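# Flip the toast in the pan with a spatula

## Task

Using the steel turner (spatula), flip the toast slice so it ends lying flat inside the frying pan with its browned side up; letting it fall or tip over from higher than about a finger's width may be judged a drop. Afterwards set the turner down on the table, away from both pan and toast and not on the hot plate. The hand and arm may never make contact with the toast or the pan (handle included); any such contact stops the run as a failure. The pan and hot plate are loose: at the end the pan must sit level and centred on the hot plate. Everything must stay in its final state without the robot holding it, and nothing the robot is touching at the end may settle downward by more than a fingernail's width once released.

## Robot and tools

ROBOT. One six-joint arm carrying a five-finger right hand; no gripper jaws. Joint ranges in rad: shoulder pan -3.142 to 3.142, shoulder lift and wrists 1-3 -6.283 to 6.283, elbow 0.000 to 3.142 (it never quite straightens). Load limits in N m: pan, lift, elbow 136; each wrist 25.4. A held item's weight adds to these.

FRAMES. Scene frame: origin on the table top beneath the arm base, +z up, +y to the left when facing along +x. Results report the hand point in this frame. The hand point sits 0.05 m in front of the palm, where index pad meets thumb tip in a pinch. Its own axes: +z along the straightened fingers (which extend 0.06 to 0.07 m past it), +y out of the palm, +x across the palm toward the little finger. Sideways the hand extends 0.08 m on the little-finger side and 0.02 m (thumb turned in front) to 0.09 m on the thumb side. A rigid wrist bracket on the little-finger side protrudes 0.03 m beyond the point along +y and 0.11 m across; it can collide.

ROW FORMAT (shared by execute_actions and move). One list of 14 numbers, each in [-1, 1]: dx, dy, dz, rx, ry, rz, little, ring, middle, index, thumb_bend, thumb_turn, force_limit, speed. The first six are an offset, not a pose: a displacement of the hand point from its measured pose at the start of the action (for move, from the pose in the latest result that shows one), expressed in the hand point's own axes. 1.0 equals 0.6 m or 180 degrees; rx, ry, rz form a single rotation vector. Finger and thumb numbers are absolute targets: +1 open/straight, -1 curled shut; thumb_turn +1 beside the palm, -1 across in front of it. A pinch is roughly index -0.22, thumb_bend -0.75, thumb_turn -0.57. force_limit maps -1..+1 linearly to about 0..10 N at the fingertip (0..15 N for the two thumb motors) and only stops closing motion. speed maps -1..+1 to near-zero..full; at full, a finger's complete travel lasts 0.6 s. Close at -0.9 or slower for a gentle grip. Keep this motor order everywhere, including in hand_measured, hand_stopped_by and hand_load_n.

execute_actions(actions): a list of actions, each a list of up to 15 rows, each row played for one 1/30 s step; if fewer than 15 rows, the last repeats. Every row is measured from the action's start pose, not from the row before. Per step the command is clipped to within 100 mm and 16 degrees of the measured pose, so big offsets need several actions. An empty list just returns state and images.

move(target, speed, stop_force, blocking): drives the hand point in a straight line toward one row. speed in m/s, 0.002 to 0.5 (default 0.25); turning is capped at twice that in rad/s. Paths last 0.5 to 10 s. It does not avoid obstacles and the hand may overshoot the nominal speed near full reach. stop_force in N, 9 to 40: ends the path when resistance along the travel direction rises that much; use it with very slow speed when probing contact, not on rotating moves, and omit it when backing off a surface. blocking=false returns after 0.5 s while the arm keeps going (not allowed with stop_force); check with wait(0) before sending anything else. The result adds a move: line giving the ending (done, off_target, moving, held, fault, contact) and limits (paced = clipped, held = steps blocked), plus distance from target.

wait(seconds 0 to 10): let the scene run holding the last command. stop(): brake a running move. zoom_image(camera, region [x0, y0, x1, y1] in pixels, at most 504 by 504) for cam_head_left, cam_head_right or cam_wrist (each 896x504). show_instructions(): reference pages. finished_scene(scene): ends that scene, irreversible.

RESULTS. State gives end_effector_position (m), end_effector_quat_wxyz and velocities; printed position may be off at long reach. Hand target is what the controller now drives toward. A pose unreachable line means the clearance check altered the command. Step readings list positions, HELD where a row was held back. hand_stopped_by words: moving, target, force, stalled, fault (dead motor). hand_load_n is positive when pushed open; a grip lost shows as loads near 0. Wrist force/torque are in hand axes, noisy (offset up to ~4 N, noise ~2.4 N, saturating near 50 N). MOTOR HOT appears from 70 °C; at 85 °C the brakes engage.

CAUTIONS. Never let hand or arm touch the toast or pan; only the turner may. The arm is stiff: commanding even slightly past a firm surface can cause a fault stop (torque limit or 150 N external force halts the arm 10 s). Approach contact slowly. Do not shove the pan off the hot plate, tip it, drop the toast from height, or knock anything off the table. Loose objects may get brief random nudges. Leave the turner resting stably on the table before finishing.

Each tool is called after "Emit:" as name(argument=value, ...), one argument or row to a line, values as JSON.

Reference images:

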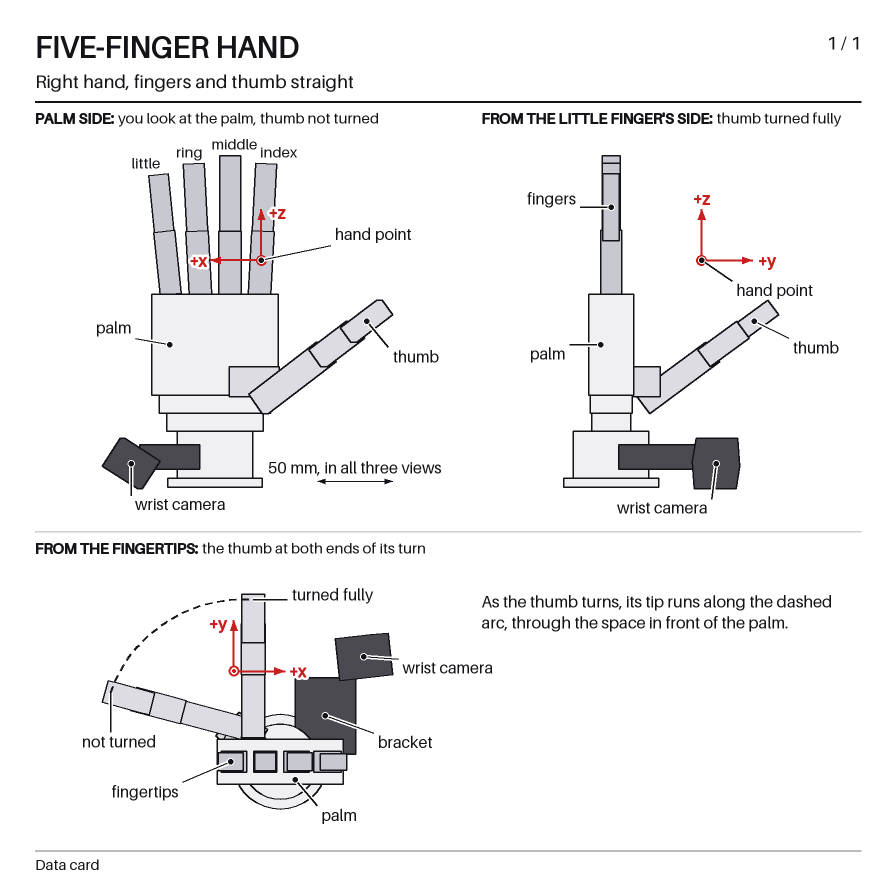

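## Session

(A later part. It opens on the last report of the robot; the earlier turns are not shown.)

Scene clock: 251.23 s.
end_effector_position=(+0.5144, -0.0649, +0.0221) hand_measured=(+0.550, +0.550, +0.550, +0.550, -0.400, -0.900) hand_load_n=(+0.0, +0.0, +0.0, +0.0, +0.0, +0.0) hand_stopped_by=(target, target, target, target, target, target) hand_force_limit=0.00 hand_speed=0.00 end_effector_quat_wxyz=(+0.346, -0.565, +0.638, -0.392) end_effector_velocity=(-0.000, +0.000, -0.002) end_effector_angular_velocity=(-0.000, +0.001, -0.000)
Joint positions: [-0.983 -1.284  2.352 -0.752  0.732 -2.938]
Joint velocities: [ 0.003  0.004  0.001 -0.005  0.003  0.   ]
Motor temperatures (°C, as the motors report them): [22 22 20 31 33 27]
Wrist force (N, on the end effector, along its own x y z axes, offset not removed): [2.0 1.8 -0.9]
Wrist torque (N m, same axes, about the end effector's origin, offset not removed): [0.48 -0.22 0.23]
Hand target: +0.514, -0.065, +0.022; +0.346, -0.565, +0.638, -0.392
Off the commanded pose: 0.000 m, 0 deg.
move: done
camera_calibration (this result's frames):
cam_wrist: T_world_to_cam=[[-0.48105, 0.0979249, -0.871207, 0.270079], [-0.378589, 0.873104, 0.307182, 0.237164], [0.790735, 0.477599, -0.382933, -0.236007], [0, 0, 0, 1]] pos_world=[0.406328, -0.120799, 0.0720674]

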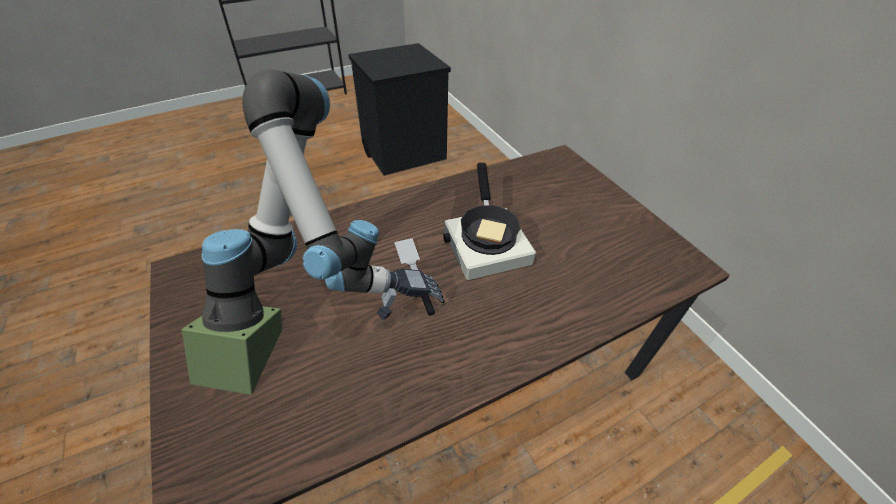

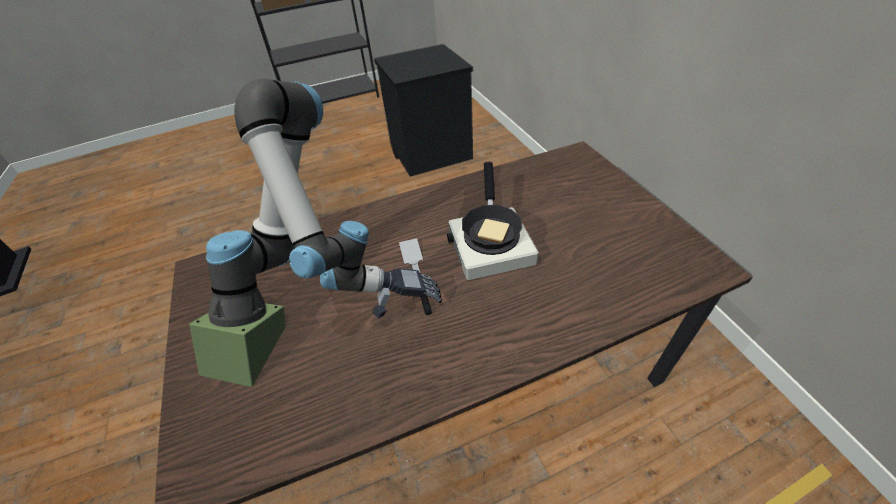

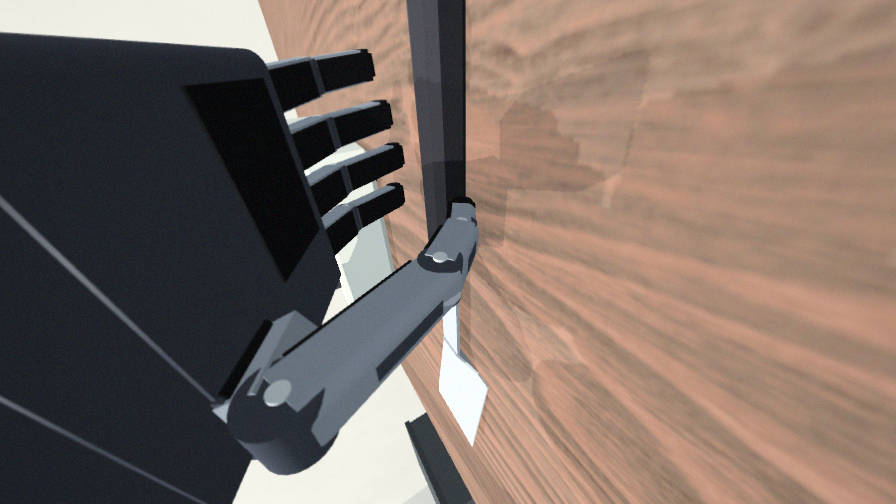

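Emit:
execute_actions(
  actions=[
    [[0,0,0,0,0,0,0.35,0.35,-0.1,-0.1,-0.4,-0.9,-0.6,-0.85]],
    [[0,0,0,0,0,0,0.35,0.35,-0.1,-0.1,-0.4,-0.9,-0.6,-0.85]],
    [[0,0,0,0,0,0,0.35,0.35,-0.1,-0.1,-0.4,-0.9,-0.6,-0.85]],
    [[0,0,0,0,0,0,0.35,0.35,-0.1,-0.1,-0.4,-0.9,-0.6,-0.85]],
  ],
)

Scene clock: 256.23 s.
end_effector_position=(+0.5143, -0.0649, +0.0221) hand_measured=(+0.350, +0.350, +0.076, +0.076, -0.400, -0.900) hand_load_n=(+0.0, +0.0, +0.0, +0.0, +0.0, +0.0) hand_stopped_by=(target, target, moving, moving, target, target) hand_force_limit=-0.60 hand_speed=-0.85 end_effector_quat_wxyz=(+0.346, -0.565, +0.638, -0.392) end_effector_velocity=(+0.000, -0.001, +0.000) end_effector_angular_velocity=(-0.001, -0.001, -0.001)
Joint positions: [-0.983 -1.284  2.352 -0.752  0.732 -2.937]
Joint velocities: [-0.001  0.     0.    -0.001  0.     0.   ]
Motor temperatures (°C, as the motors report them): [22 22 20 31 33 27]
Wrist force (N, on the end effector, along its own x y z axes, offset not removed): [1.3 1.3 1.0]
Wrist torque (N m, same axes, about the end effector's origin, offset not removed): [0.30 -0.15 0.31]
Hand target: +0.514, -0.065, +0.022; +0.346, -0.565, +0.638, -0.392
Off the commanded pose: 0.000 m, 0 deg.
Step readings (end_effector_position; steps 1 to 15: 1st action; 16 to 30: 2nd action; 31 to 45: 3rd action; 46 to 60: 4th action):
0: (+0.5144, -0.0649, +0.0220)
1: (+0.5144, -0.0649, +0.0220)
2: (+0.5144, -0.0649, +0.0220)
4: (+0.5144, -0.0649, +0.0220)
8: (+0.5143, -0.0649, +0.0220)
15: (+0.5143, -0.0649, +0.0221)
16: (+0.5143, -0.0649, +0.0221)
17: (+0.5143, -0.0649, +0.0221)
19: (+0.5143, -0.0649, +0.0221)
23: (+0.5143, -0.0649, +0.0221)
30: (+0.5143, -0.0649, +0.0221)
31: (+0.5143, -0.0649, +0.0221)
32: (+0.5143, -0.0649, +0.0221)
34: (+0.5143, -0.0649, +0.0221)
38: (+0.5143, -0.0649, +0.0221)
45: (+0.5143, -0.0649, +0.0221)
46: (+0.5143, -0.0649, +0.0221)
47: (+0.5143, -0.0649, +0.0221)
49: (+0.5143, -0.0649, +0.0221)
53: (+0.5143, -0.0649, +0.0221)
60: end_effector_position above
camera_calibration (this result's frames):
cam_wrist: T_world_to_cam=[[-0.481084, 0.0981107, -0.871168, 0.270066], [-0.378531, 0.873066, 0.30736, 0.237088], [0.790742, 0.47763, -0.38288, -0.236028], [0, 0, 0, 1]] pos_world=[0.406307, -0.120756, 0.0720311]

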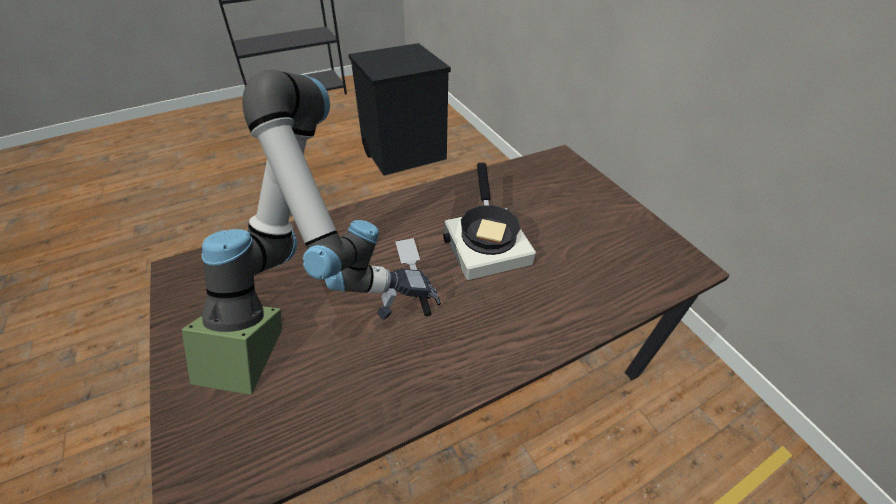

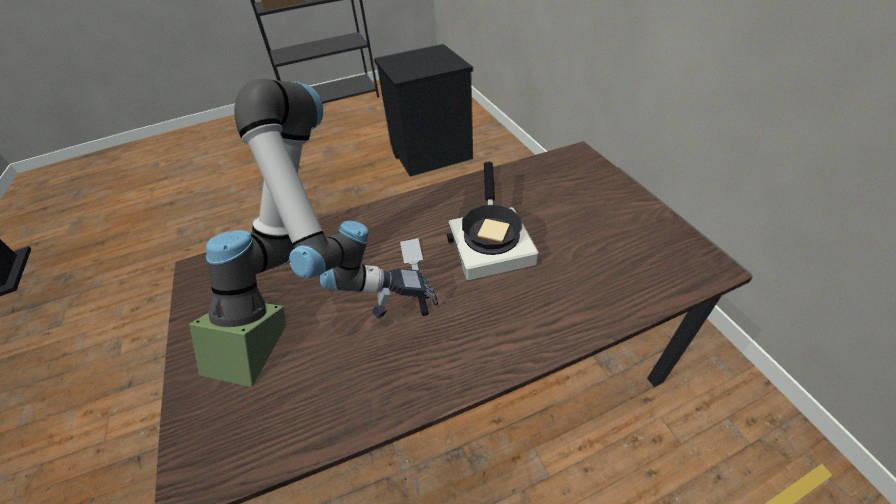

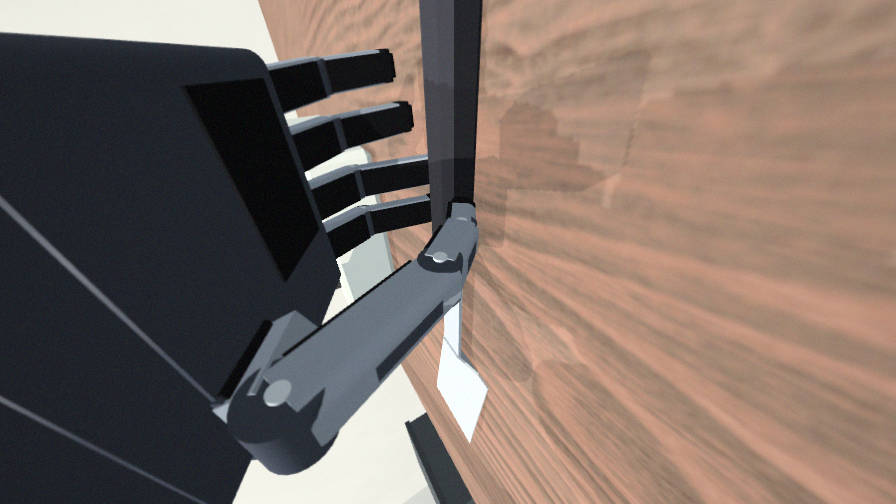

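Emit:
wait(
  seconds=0.5,
)

Scene clock: 258.23 s.
end_effector_position=(+0.5143, -0.0649, +0.0221) hand_measured=(+0.350, +0.350, +0.010, +0.026, -0.398, -0.900) hand_load_n=(+0.0, +0.0, +4.0, +1.5, +2.0, +0.0) hand_stopped_by=(target, target, force, force, target, target) hand_force_limit=-0.60 hand_speed=-0.85 end_effector_quat_wxyz=(+0.346, -0.565, +0.638, -0.392) end_effector_velocity=(-0.000, +0.000, -0.000) end_effector_angular_velocity=(-0.002, -0.000, +0.001)
Joint positions: [-0.983 -1.284  2.352 -0.752  0.732 -2.937]
Joint velocities: [ 0.001 -0.     0.001 -0.001  0.    -0.001]
Motor temperatures (°C, as the motors report them): [22 22 20 31 33 27]
Wrist force (N, on the end effector, along its own x y z axes, offset not removed): [-0.6 0.4 -0.7]
Wrist torque (N m, same axes, about the end effector's origin, offset not removed): [0.18 0.21 0.28]
Hand target: +0.514, -0.065, +0.022; +0.346, -0.565, +0.638, -0.392
Off the commanded pose: 0.000 m, 0 deg.
wait: 0.50 s; at rest from the start
camera_calibration (this result's frames):
cam_wrist: T_world_to_cam=[[-0.481083, 0.0981106, -0.871168, 0.270066], [-0.378531, 0.873066, 0.30736, 0.237088], [0.790742, 0.47763, -0.38288, -0.236028], [0, 0, 0, 1]] pos_world=[0.406307, -0.120756, 0.0720312]

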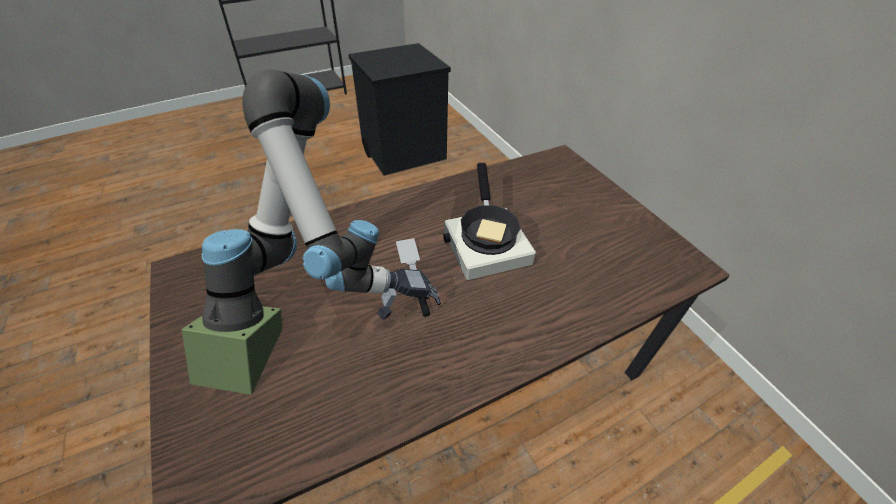

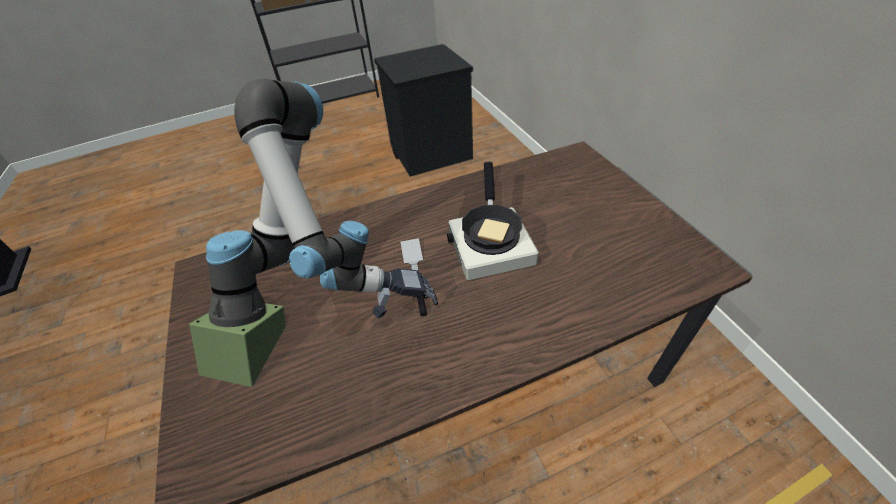

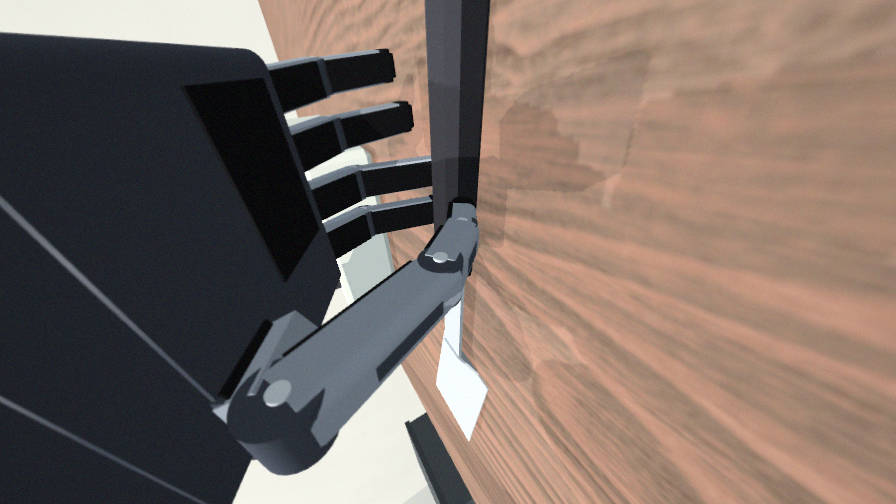

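Emit:
zoom_image(
  camera="cam_wrist",
  region=[390, 130, 530, 290],
)

Emit:
zoom_image(
  camera="cam_head_right",
  region=[375, 255, 455, 325],
)

Region (390, 130, 530, 290) of cam_wrist's 896x504 image, scaled by 3.150, with more detail than that image has; it fills the left 441 columns of this view, and the rest is white.

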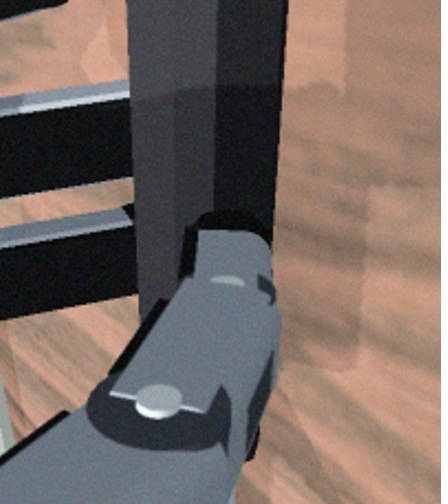

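Region (375, 255, 455, 325) of cam_head_right's 896x504 image, scaled by 6.300, with more detail than that image has; it fills the top 441 rows of this view, and the rest is white.

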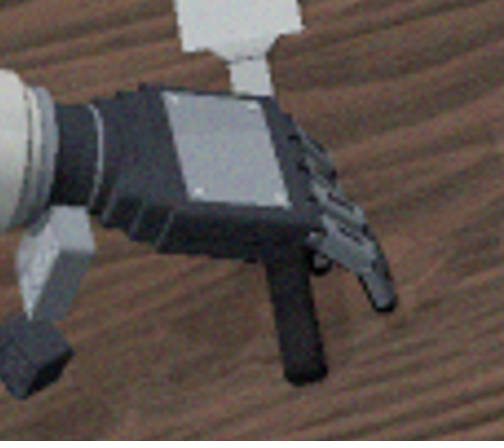

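Emit:
execute_actions(
  actions=[
    [[0,0,0,0,0,0,0.35,0.35,0.3,0.3,-0.4,-0.9,-0.6,0]],
  ],
)

Emit:
move(
  target=[0, 0.0070, -0.0017, 0.05, 0.018, 0.0075, 0.35, 0.35, 0.3, 0.3, -0.4, -0.9, -0.6, 0],
  speed=0.06,
)

Scene clock: 271.93 s.
end_effector_position=(+0.5143, -0.0649, +0.0221) hand_measured=(+0.350, +0.350, +0.300, +0.300, -0.400, -0.900) hand_load_n=(+0.0, +0.0, +0.0, +0.0, +0.0, +0.0) hand_stopped_by=(target, target, target, target, target, target) hand_force_limit=-0.60 hand_speed=0.00 end_effector_quat_wxyz=(+0.346, -0.565, +0.638, -0.392) end_effector_velocity=(+0.000, +0.000, +0.000) end_effector_angular_velocity=(-0.001, +0.000, +0.001)
Joint positions: [-0.983 -1.284  2.352 -0.752  0.732 -2.937]
Joint velocities: [ 0.    -0.    -0.    -0.    -0.    -0.001]
Motor temperatures (°C, as the motors report them): [22 22 20 31 33 27]
Wrist force (N, on the end effector, along its own x y z axes, offset not removed): [3.1 0.7 0.2]
Wrist torque (N m, same axes, about the end effector's origin, offset not removed): [0.20 -0.43 0.43]
Hand target: +0.514, -0.065, +0.022; +0.346, -0.565, +0.638, -0.392
Off the commanded pose: 0.000 m, 0 deg.
Step readings (end_effector_position):
0: (+0.5143, -0.0649, +0.0221)
1: (+0.5143, -0.0649, +0.0221)
2: (+0.5143, -0.0649, +0.0221)
4: (+0.5143, -0.0649, +0.0221)
8: (+0.5143, -0.0649, +0.0221)
15: end_effector_position above
camera_calibration (this result's frames):
cam_wrist: T_world_to_cam=[[-0.481084, 0.0981111, -0.871167, 0.270066], [-0.378531, 0.873066, 0.307361, 0.237088], [0.790742, 0.47763, -0.38288, -0.236028], [0, 0, 0, 1]] pos_world=[0.406306, -0.120756, 0.072031]

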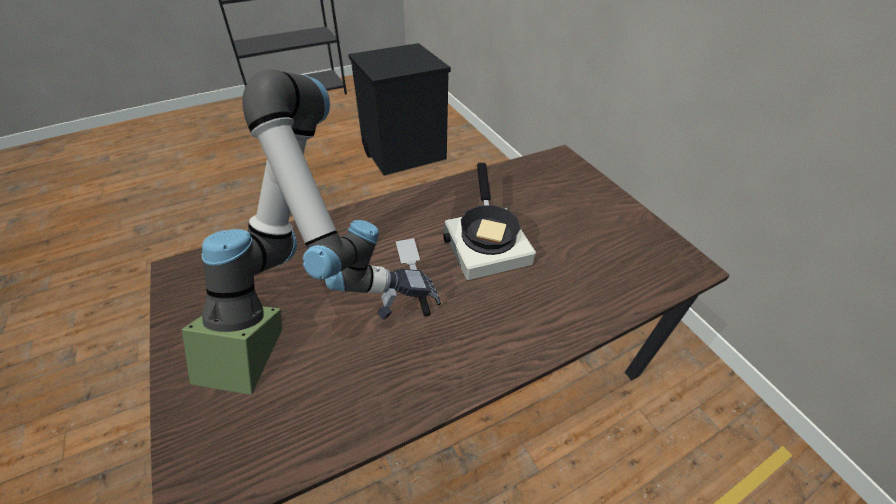

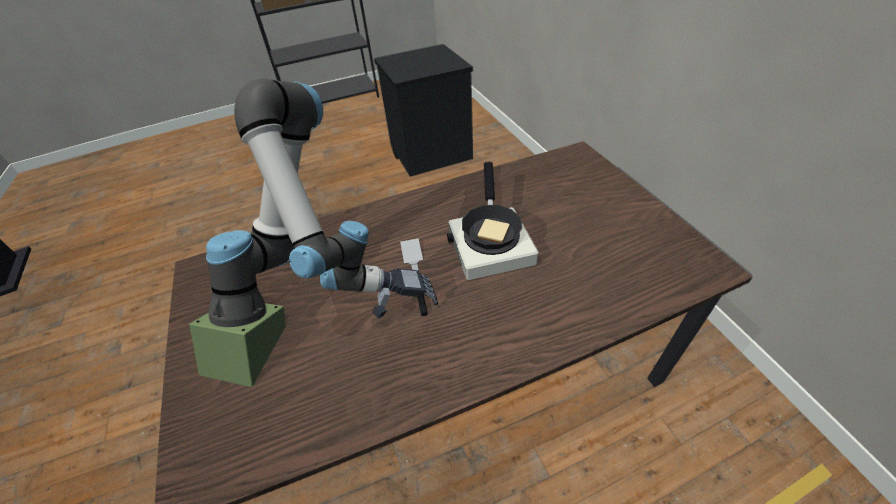

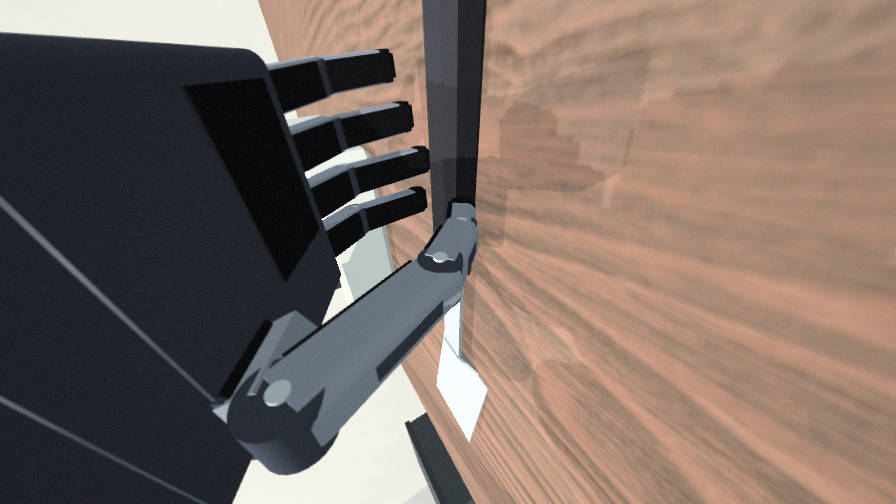

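Scene clock: 273.63 s.
end_effector_position=(+0.5116, -0.0646, +0.0188) hand_measured=(+0.350, +0.350, +0.300, +0.300, -0.400, -0.900) hand_load_n=(+0.0, +0.0, +0.0, +0.0, +0.0, +0.0) hand_stopped_by=(target, target, target, target, target, target) hand_force_limit=-0.60 hand_speed=0.00 end_effector_quat_wxyz=(+0.376, -0.518, +0.622, -0.452) end_effector_velocity=(+0.001, -0.001, +0.000) end_effector_angular_velocity=(-0.004, -0.012, -0.004)
Joint positions: [-0.949 -1.265  2.489 -1.103  0.863 -2.773]
Joint velocities: [ 0.002  0.004  0.006 -0.023  0.01   0.009]
Motor temperatures (°C, as the motors report them): [22 22 20 31 33 27]
Wrist force (N, on the end effector, along its own x y z axes, offset not removed): [2.2 0.2 -0.8]
Wrist torque (N m, same axes, about the end effector's origin, offset not removed): [0.25 -0.31 0.31]
Hand target: +0.512, -0.065, +0.019; +0.376, -0.517, +0.622, -0.452
Off the commanded pose: 0.000 m, 0 deg.
move: done
camera_calibration (this result's frames):
cam_wrist: T_world_to_cam=[[-0.335084, 0.10164, -0.93669, 0.192594], [-0.36598, 0.902057, 0.228805, 0.233728], [0.868203, 0.419479, -0.265067, -0.280856], [0, 0, 0, 1]] pos_world=[0.393915, -0.112598, 0.0524771]

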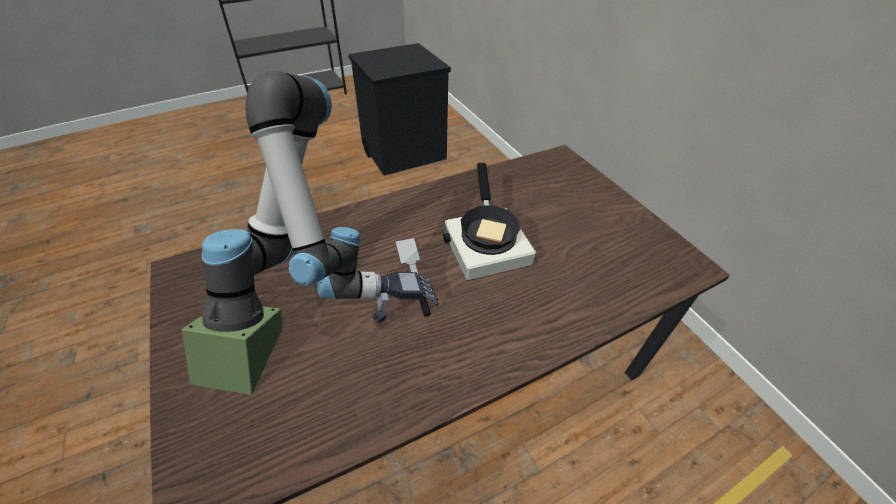

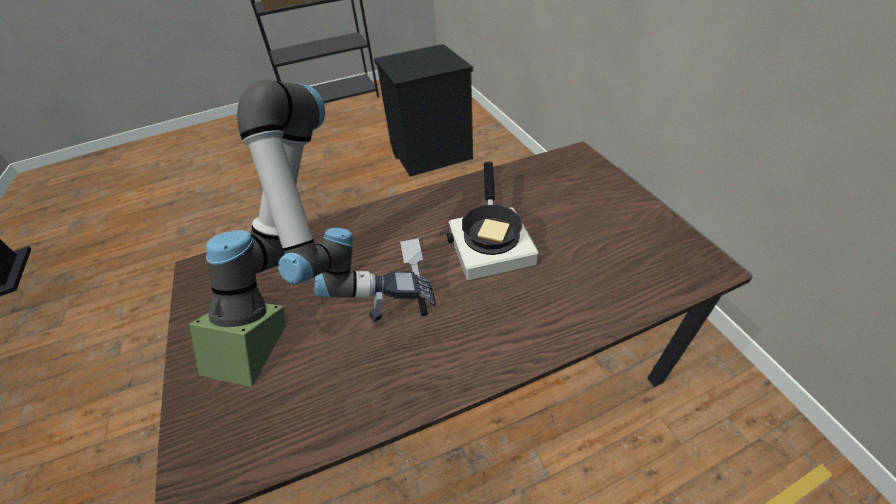

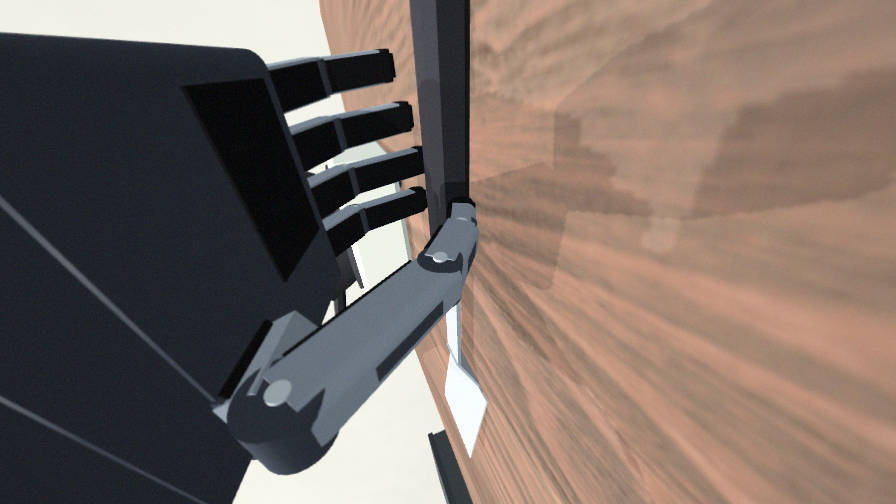

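Emit:
execute_actions(
  actions=[
    [[0,0,0,0,0,0,0.35,0.35,-0.2,-0.2,-0.4,-0.9,-0.5,-0.85]],
    [[0,0,0,0,0,0,0.35,0.35,-0.2,-0.2,-0.4,-0.9,-0.5,-0.85]],
    [[0,0,0,0,0,0,0.35,0.35,-0.2,-0.2,-0.4,-0.9,-0.5,-0.85]],
  ],
)

Emit:
zoom_image(
  camera="cam_wrist",
  region=[390, 130, 530, 290],
)

Scene clock: 278.20 s.
end_effector_position=(+0.5116, -0.0646, +0.0188) hand_measured=(+0.350, +0.350, +0.010, +0.018, -0.400, -0.900) hand_load_n=(+0.0, +0.0, +3.0, +2.0, +1.0, +0.0) hand_stopped_by=(target, target, force, force, target, target) hand_force_limit=-0.50 hand_speed=-0.85 end_effector_quat_wxyz=(+0.376, -0.518, +0.622, -0.452) end_effector_velocity=(-0.000, +0.000, -0.000) end_effector_angular_velocity=(-0.001, -0.000, +0.000)
Joint positions: [-0.949 -1.265  2.489 -1.103  0.863 -2.773]
Joint velocities: [-0.    -0.     0.001 -0.001  0.    -0.001]
Motor temperatures (°C, as the motors report them): [22 22 20 31 33 27]
Wrist force (N, on the end effector, along its own x y z axes, offset not removed): [2.2 -0.9 0.4]
Wrist torque (N m, same axes, about the end effector's origin, offset not removed): [0.19 -0.21 0.40]
Hand target: +0.512, -0.065, +0.019; +0.376, -0.518, +0.622, -0.452
Off the commanded pose: 0.000 m, 0 deg.
Step readings (end_effector_position; steps 1 to 15: 1st action; 16 to 30: 2nd action; 31 to 45: 3rd action):
0: (+0.5116, -0.0646, +0.0187)
1: (+0.5116, -0.0646, +0.0187)
2: (+0.5116, -0.0646, +0.0187)
4: (+0.5115, -0.0645, +0.0186)
8: (+0.5115, -0.0645, +0.0187)
15: (+0.5116, -0.0646, +0.0188)
16: (+0.5116, -0.0646, +0.0188)
17: (+0.5116, -0.0646, +0.0188)
19: (+0.5116, -0.0646, +0.0188)
23: (+0.5116, -0.0646, +0.0188)
30: (+0.5116, -0.0646, +0.0188)
31: (+0.5116, -0.0646, +0.0188)
32: (+0.5116, -0.0646, +0.0188)
34: (+0.5116, -0.0646, +0.0188)
38: (+0.5116, -0.0646, +0.0188)
45: end_effector_position above
camera_calibration (this result's frames):
cam_wrist: T_world_to_cam=[[-0.335101, 0.101647, -0.936683, 0.192589], [-0.366009, 0.902039, 0.228829, 0.233727], [0.868185, 0.419515, -0.265071, -0.280857], [0, 0, 0, 1]] pos_world=[0.393919, -0.112584, 0.0524639]

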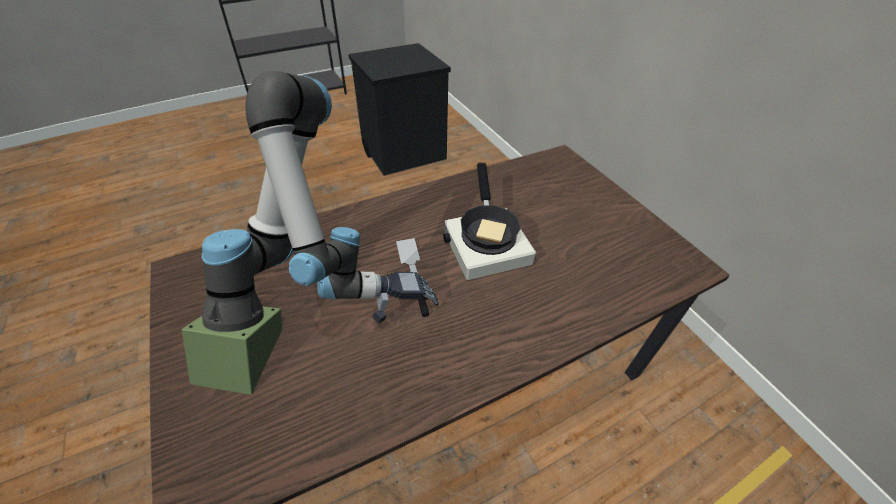

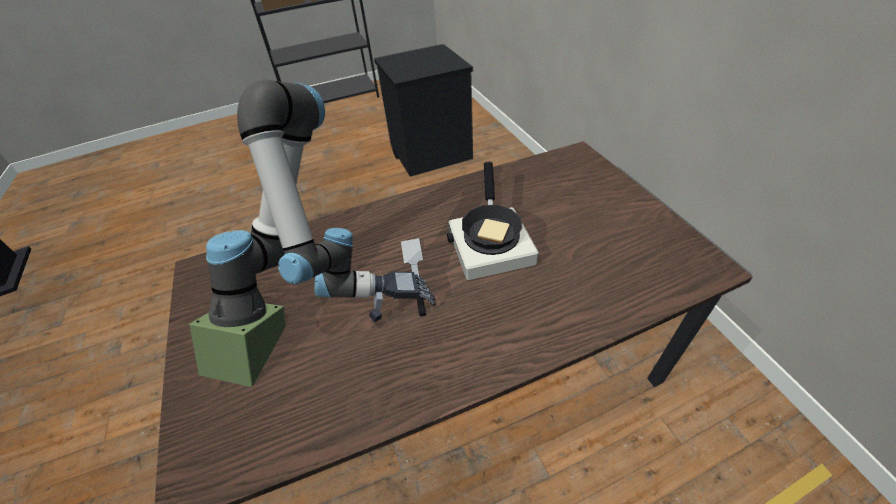

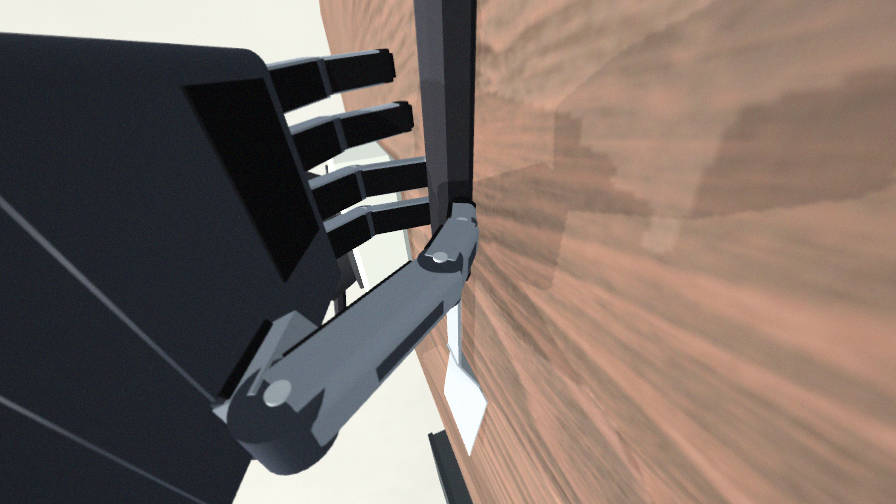

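Region (390, 130, 530, 290) of cam_wrist's 896x504 image, scaled by 3.150, with more detail than that image has; it fills the left 441 columns of this view, and the rest is white.

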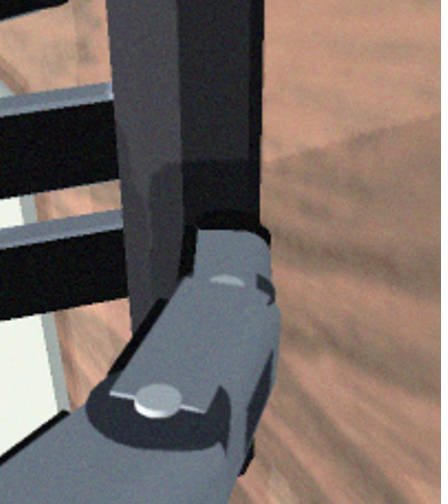

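Emit:
execute_actions(
  actions=[
    [[0,0,0,0,0,0,0.35,0.35,-0.3,-0.3,-0.4,-0.9,0.6,-0.92]],
    [[0,0,0,0,0,0,0.35,0.35,-0.3,-0.3,-0.4,-0.9,0.6,-0.92]],
  ],
)

Scene clock: 282.60 s.
end_effector_position=(+0.5116, -0.0646, +0.0188) hand_measured=(+0.350, +0.350, -0.004, +0.000, -0.398, -0.900) hand_load_n=(+0.0, +0.0, +7.5, +7.5, +3.0, +0.0) hand_stopped_by=(target, target, force, force, target, target) hand_force_limit=0.60 hand_speed=-0.92 end_effector_quat_wxyz=(+0.376, -0.518, +0.622, -0.452) end_effector_velocity=(+0.001, +0.000, +0.000) end_effector_angular_velocity=(+0.001, -0.001, +0.002)
Joint positions: [-0.949 -1.265  2.489 -1.103  0.863 -2.773]
Joint velocities: [ 0.001  0.    -0.001 -0.001 -0.001  0.002]
Motor temperatures (°C, as the motors report them): [22 22 20 31 33 27]
Wrist force (N, on the end effector, along its own x y z axes, offset not removed): [1.9 -4.1 0.5]
Wrist torque (N m, same axes, about the end effector's origin, offset not removed): [0.47 -0.14 0.36]
Hand target: +0.512, -0.065, +0.019; +0.376, -0.518, +0.622, -0.452
Off the commanded pose: 0.000 m, 0 deg.
Step readings (end_effector_position; steps 1 to 15: 1st action; 16 to 30: 2nd action):
0: (+0.5116, -0.0646, +0.0188)
1: (+0.5116, -0.0646, +0.0188)
2: (+0.5116, -0.0646, +0.0188)
4: (+0.5116, -0.0646, +0.0188)
8: (+0.5116, -0.0646, +0.0188)
15: (+0.5116, -0.0646, +0.0188)
16: (+0.5116, -0.0646, +0.0188)
17: (+0.5116, -0.0646, +0.0188)
19: (+0.5116, -0.0646, +0.0188)
23: (+0.5116, -0.0646, +0.0188)
30: end_effector_position above
camera_calibration (this result's frames):
cam_wrist: T_world_to_cam=[[-0.335095, 0.101638, -0.936686, 0.19259], [-0.366016, 0.902039, 0.228819, 0.23373], [0.868184, 0.419518, -0.265068, -0.280858], [0, 0, 0, 1]] pos_world=[0.393921, -0.112583, 0.0524686]

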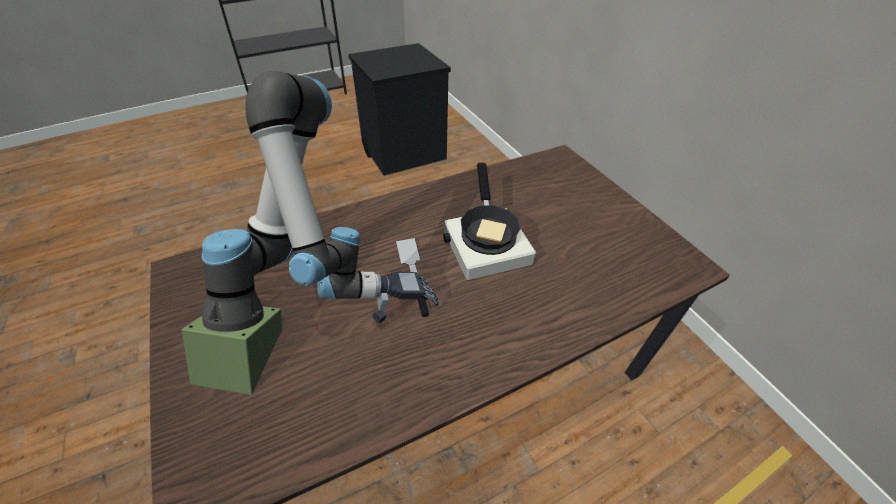

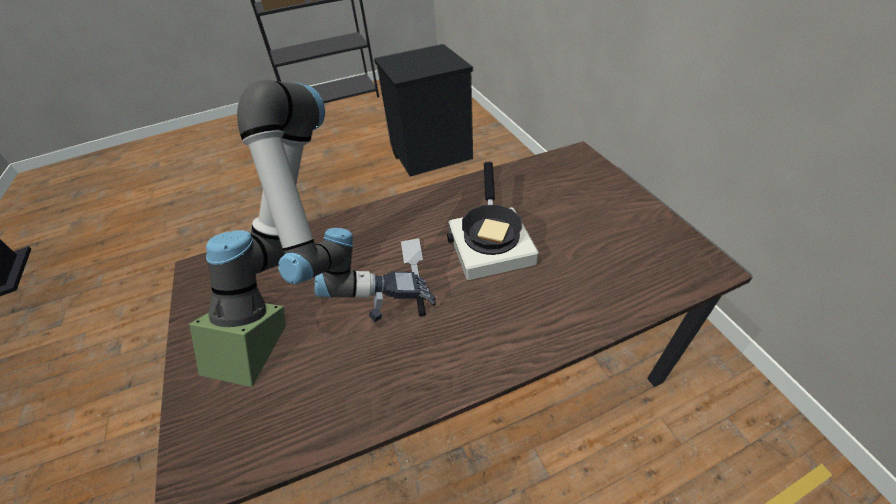

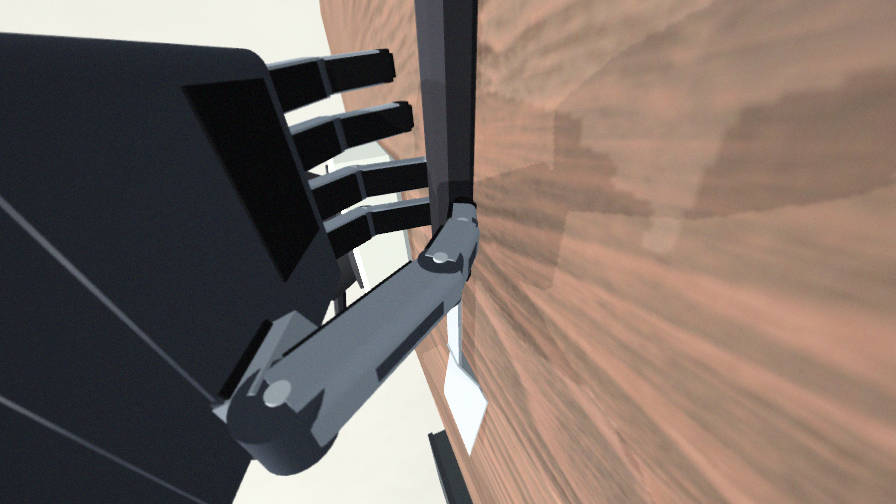

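Emit:
execute_actions(
  actions=[
    [[0,0,0,0,0,0,-0.3,-0.3,-0.3,-0.3,-0.4,-0.9,-0.55,-0.85]],
    [[0,0,0,0,0,0,-0.3,-0.3,-0.3,-0.3,-0.4,-0.9,-0.55,-0.85]],
    [[0,0,0,0,0,0,-0.3,-0.3,-0.3,-0.3,-0.4,-0.9,-0.55,-0.85]],
    [[0,0,0,0,0,0,-0.3,-0.3,-0.3,-0.3,-0.4,-0.9,-0.55,-0.85]],
  ],
)

Emit:
zoom_image(
  camera="cam_wrist",
  region=[330, 20, 550, 260],
)

Scene clock: 287.43 s.
end_effector_position=(+0.5116, -0.0646, +0.0188) hand_measured=(-0.074, -0.014, -0.004, +0.000, -0.398, -0.900) hand_load_n=(+2.5, +2.5, +6.5, +6.5, +3.5, +0.0) hand_stopped_by=(force, force, force, force, target, target) hand_force_limit=-0.55 hand_speed=-0.85 end_effector_quat_wxyz=(+0.376, -0.518, +0.622, -0.452) end_effector_velocity=(+0.000, +0.000, +0.000) end_effector_angular_velocity=(+0.001, -0.001, +0.000)
Joint positions: [-0.949 -1.265  2.489 -1.103  0.863 -2.773]
Joint velocities: [ 0.    -0.    -0.    -0.    -0.001  0.002]
Motor temperatures (°C, as the motors report them): [22 22 20 31 33 27]
Wrist force (N, on the end effector, along its own x y z axes, offset not removed): [2.7 -6.4 -1.4]
Wrist torque (N m, same axes, about the end effector's origin, offset not removed): [0.27 -0.40 0.31]
Hand target: +0.512, -0.065, +0.019; +0.376, -0.518, +0.622, -0.452
Off the commanded pose: 0.000 m, 0 deg.
Step readings (end_effector_position; steps 1 to 15: 1st action; 16 to 30: 2nd action; 31 to 45: 3rd action; 46 to 60: 4th action):
0: (+0.5116, -0.0646, +0.0188)
1: (+0.5116, -0.0646, +0.0188)
2: (+0.5116, -0.0646, +0.0188)
4: (+0.5116, -0.0646, +0.0188)
8: (+0.5116, -0.0646, +0.0188)
15: (+0.5116, -0.0646, +0.0188)
16: (+0.5116, -0.0646, +0.0188)
17: (+0.5116, -0.0646, +0.0188)
19: (+0.5116, -0.0646, +0.0188)
23: (+0.5116, -0.0646, +0.0188)
30: (+0.5116, -0.0646, +0.0188)
31: (+0.5116, -0.0646, +0.0188)
32: (+0.5116, -0.0646, +0.0188)
34: (+0.5116, -0.0646, +0.0188)
38: (+0.5116, -0.0646, +0.0188)
45: (+0.5116, -0.0646, +0.0188)
46: (+0.5116, -0.0646, +0.0188)
47: (+0.5116, -0.0646, +0.0188)
49: (+0.5116, -0.0646, +0.0188)
53: (+0.5116, -0.0646, +0.0188)
60: end_effector_position above
camera_calibration (this result's frames):
cam_wrist: T_world_to_cam=[[-0.335093, 0.101638, -0.936687, 0.19259], [-0.366012, 0.902041, 0.228817, 0.23373], [0.868187, 0.419513, -0.265067, -0.280858], [0, 0, 0, 1]] pos_world=[0.393921, -0.112585, 0.0524695]

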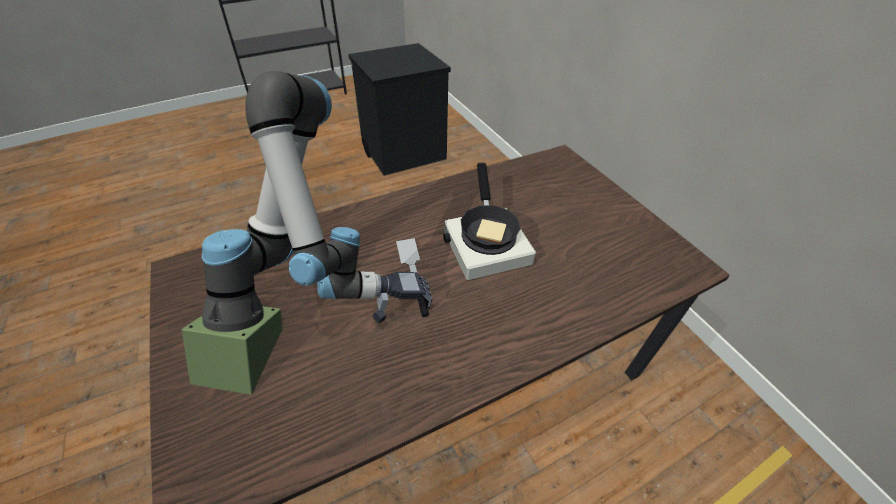

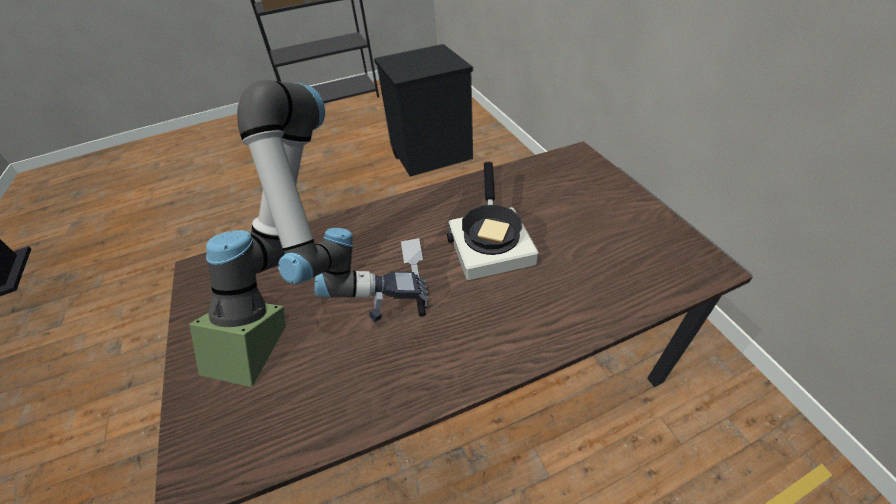

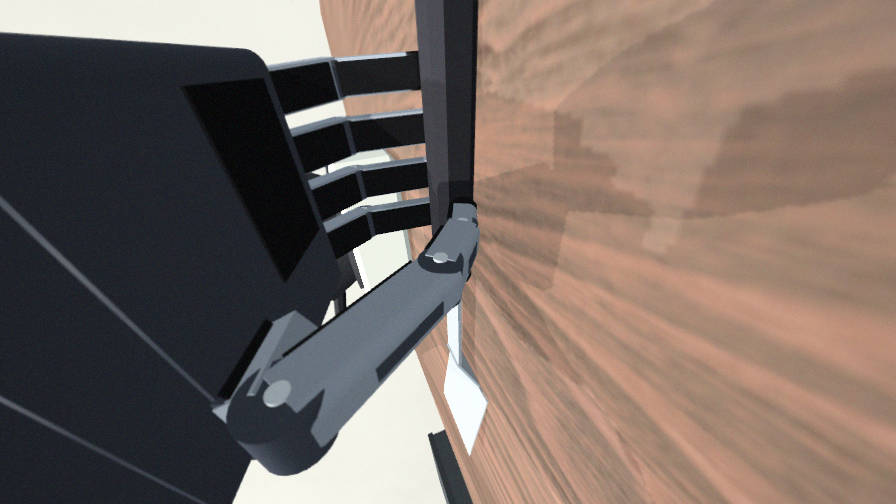

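Region (330, 20, 550, 260) of cam_wrist's 896x504 image, scaled by 2.100, with more detail than that image has; it fills the left 462 columns of this view, and the rest is white.

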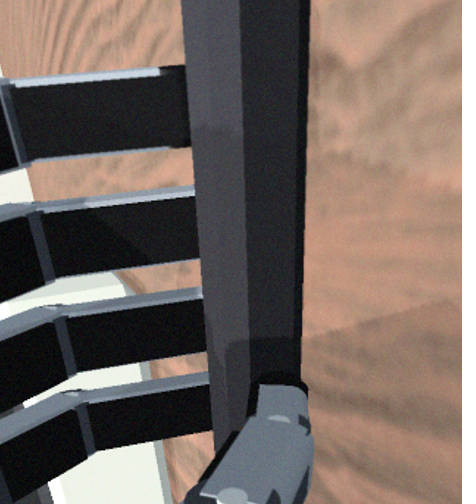

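Emit:
zoom_image(
  camera="cam_head_right",
  region=[390, 270, 450, 325],
)

Emit:
zoom_image(
  camera="cam_head_left",
  region=[390, 270, 450, 325],
)

Region (390, 270, 450, 325) of cam_head_right's 896x504 image, scaled by 8.400, with more detail than that image has; it fills the top 462 rows of this view, and the rest is white.

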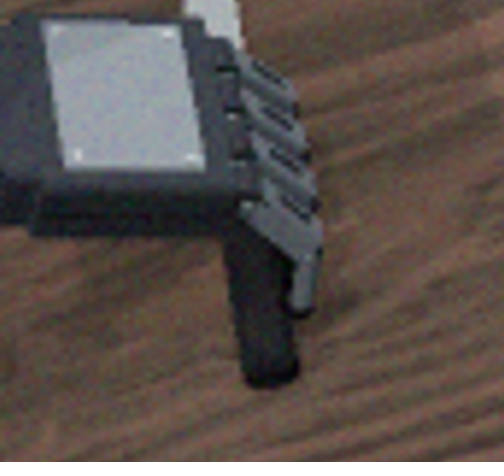

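Region (390, 270, 450, 325) of cam_head_left's 896x504 image, scaled by 8.400, with more detail than that image has; it fills the top 462 rows of this view, and the rest is white.

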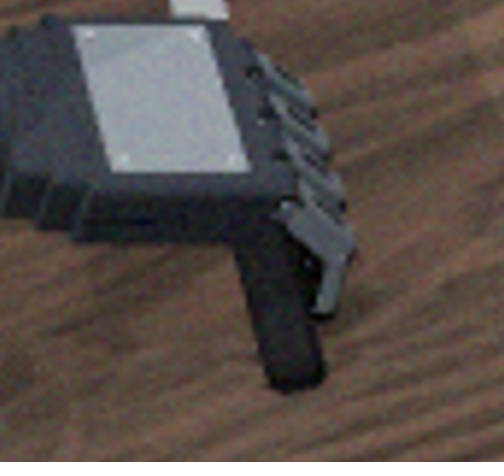

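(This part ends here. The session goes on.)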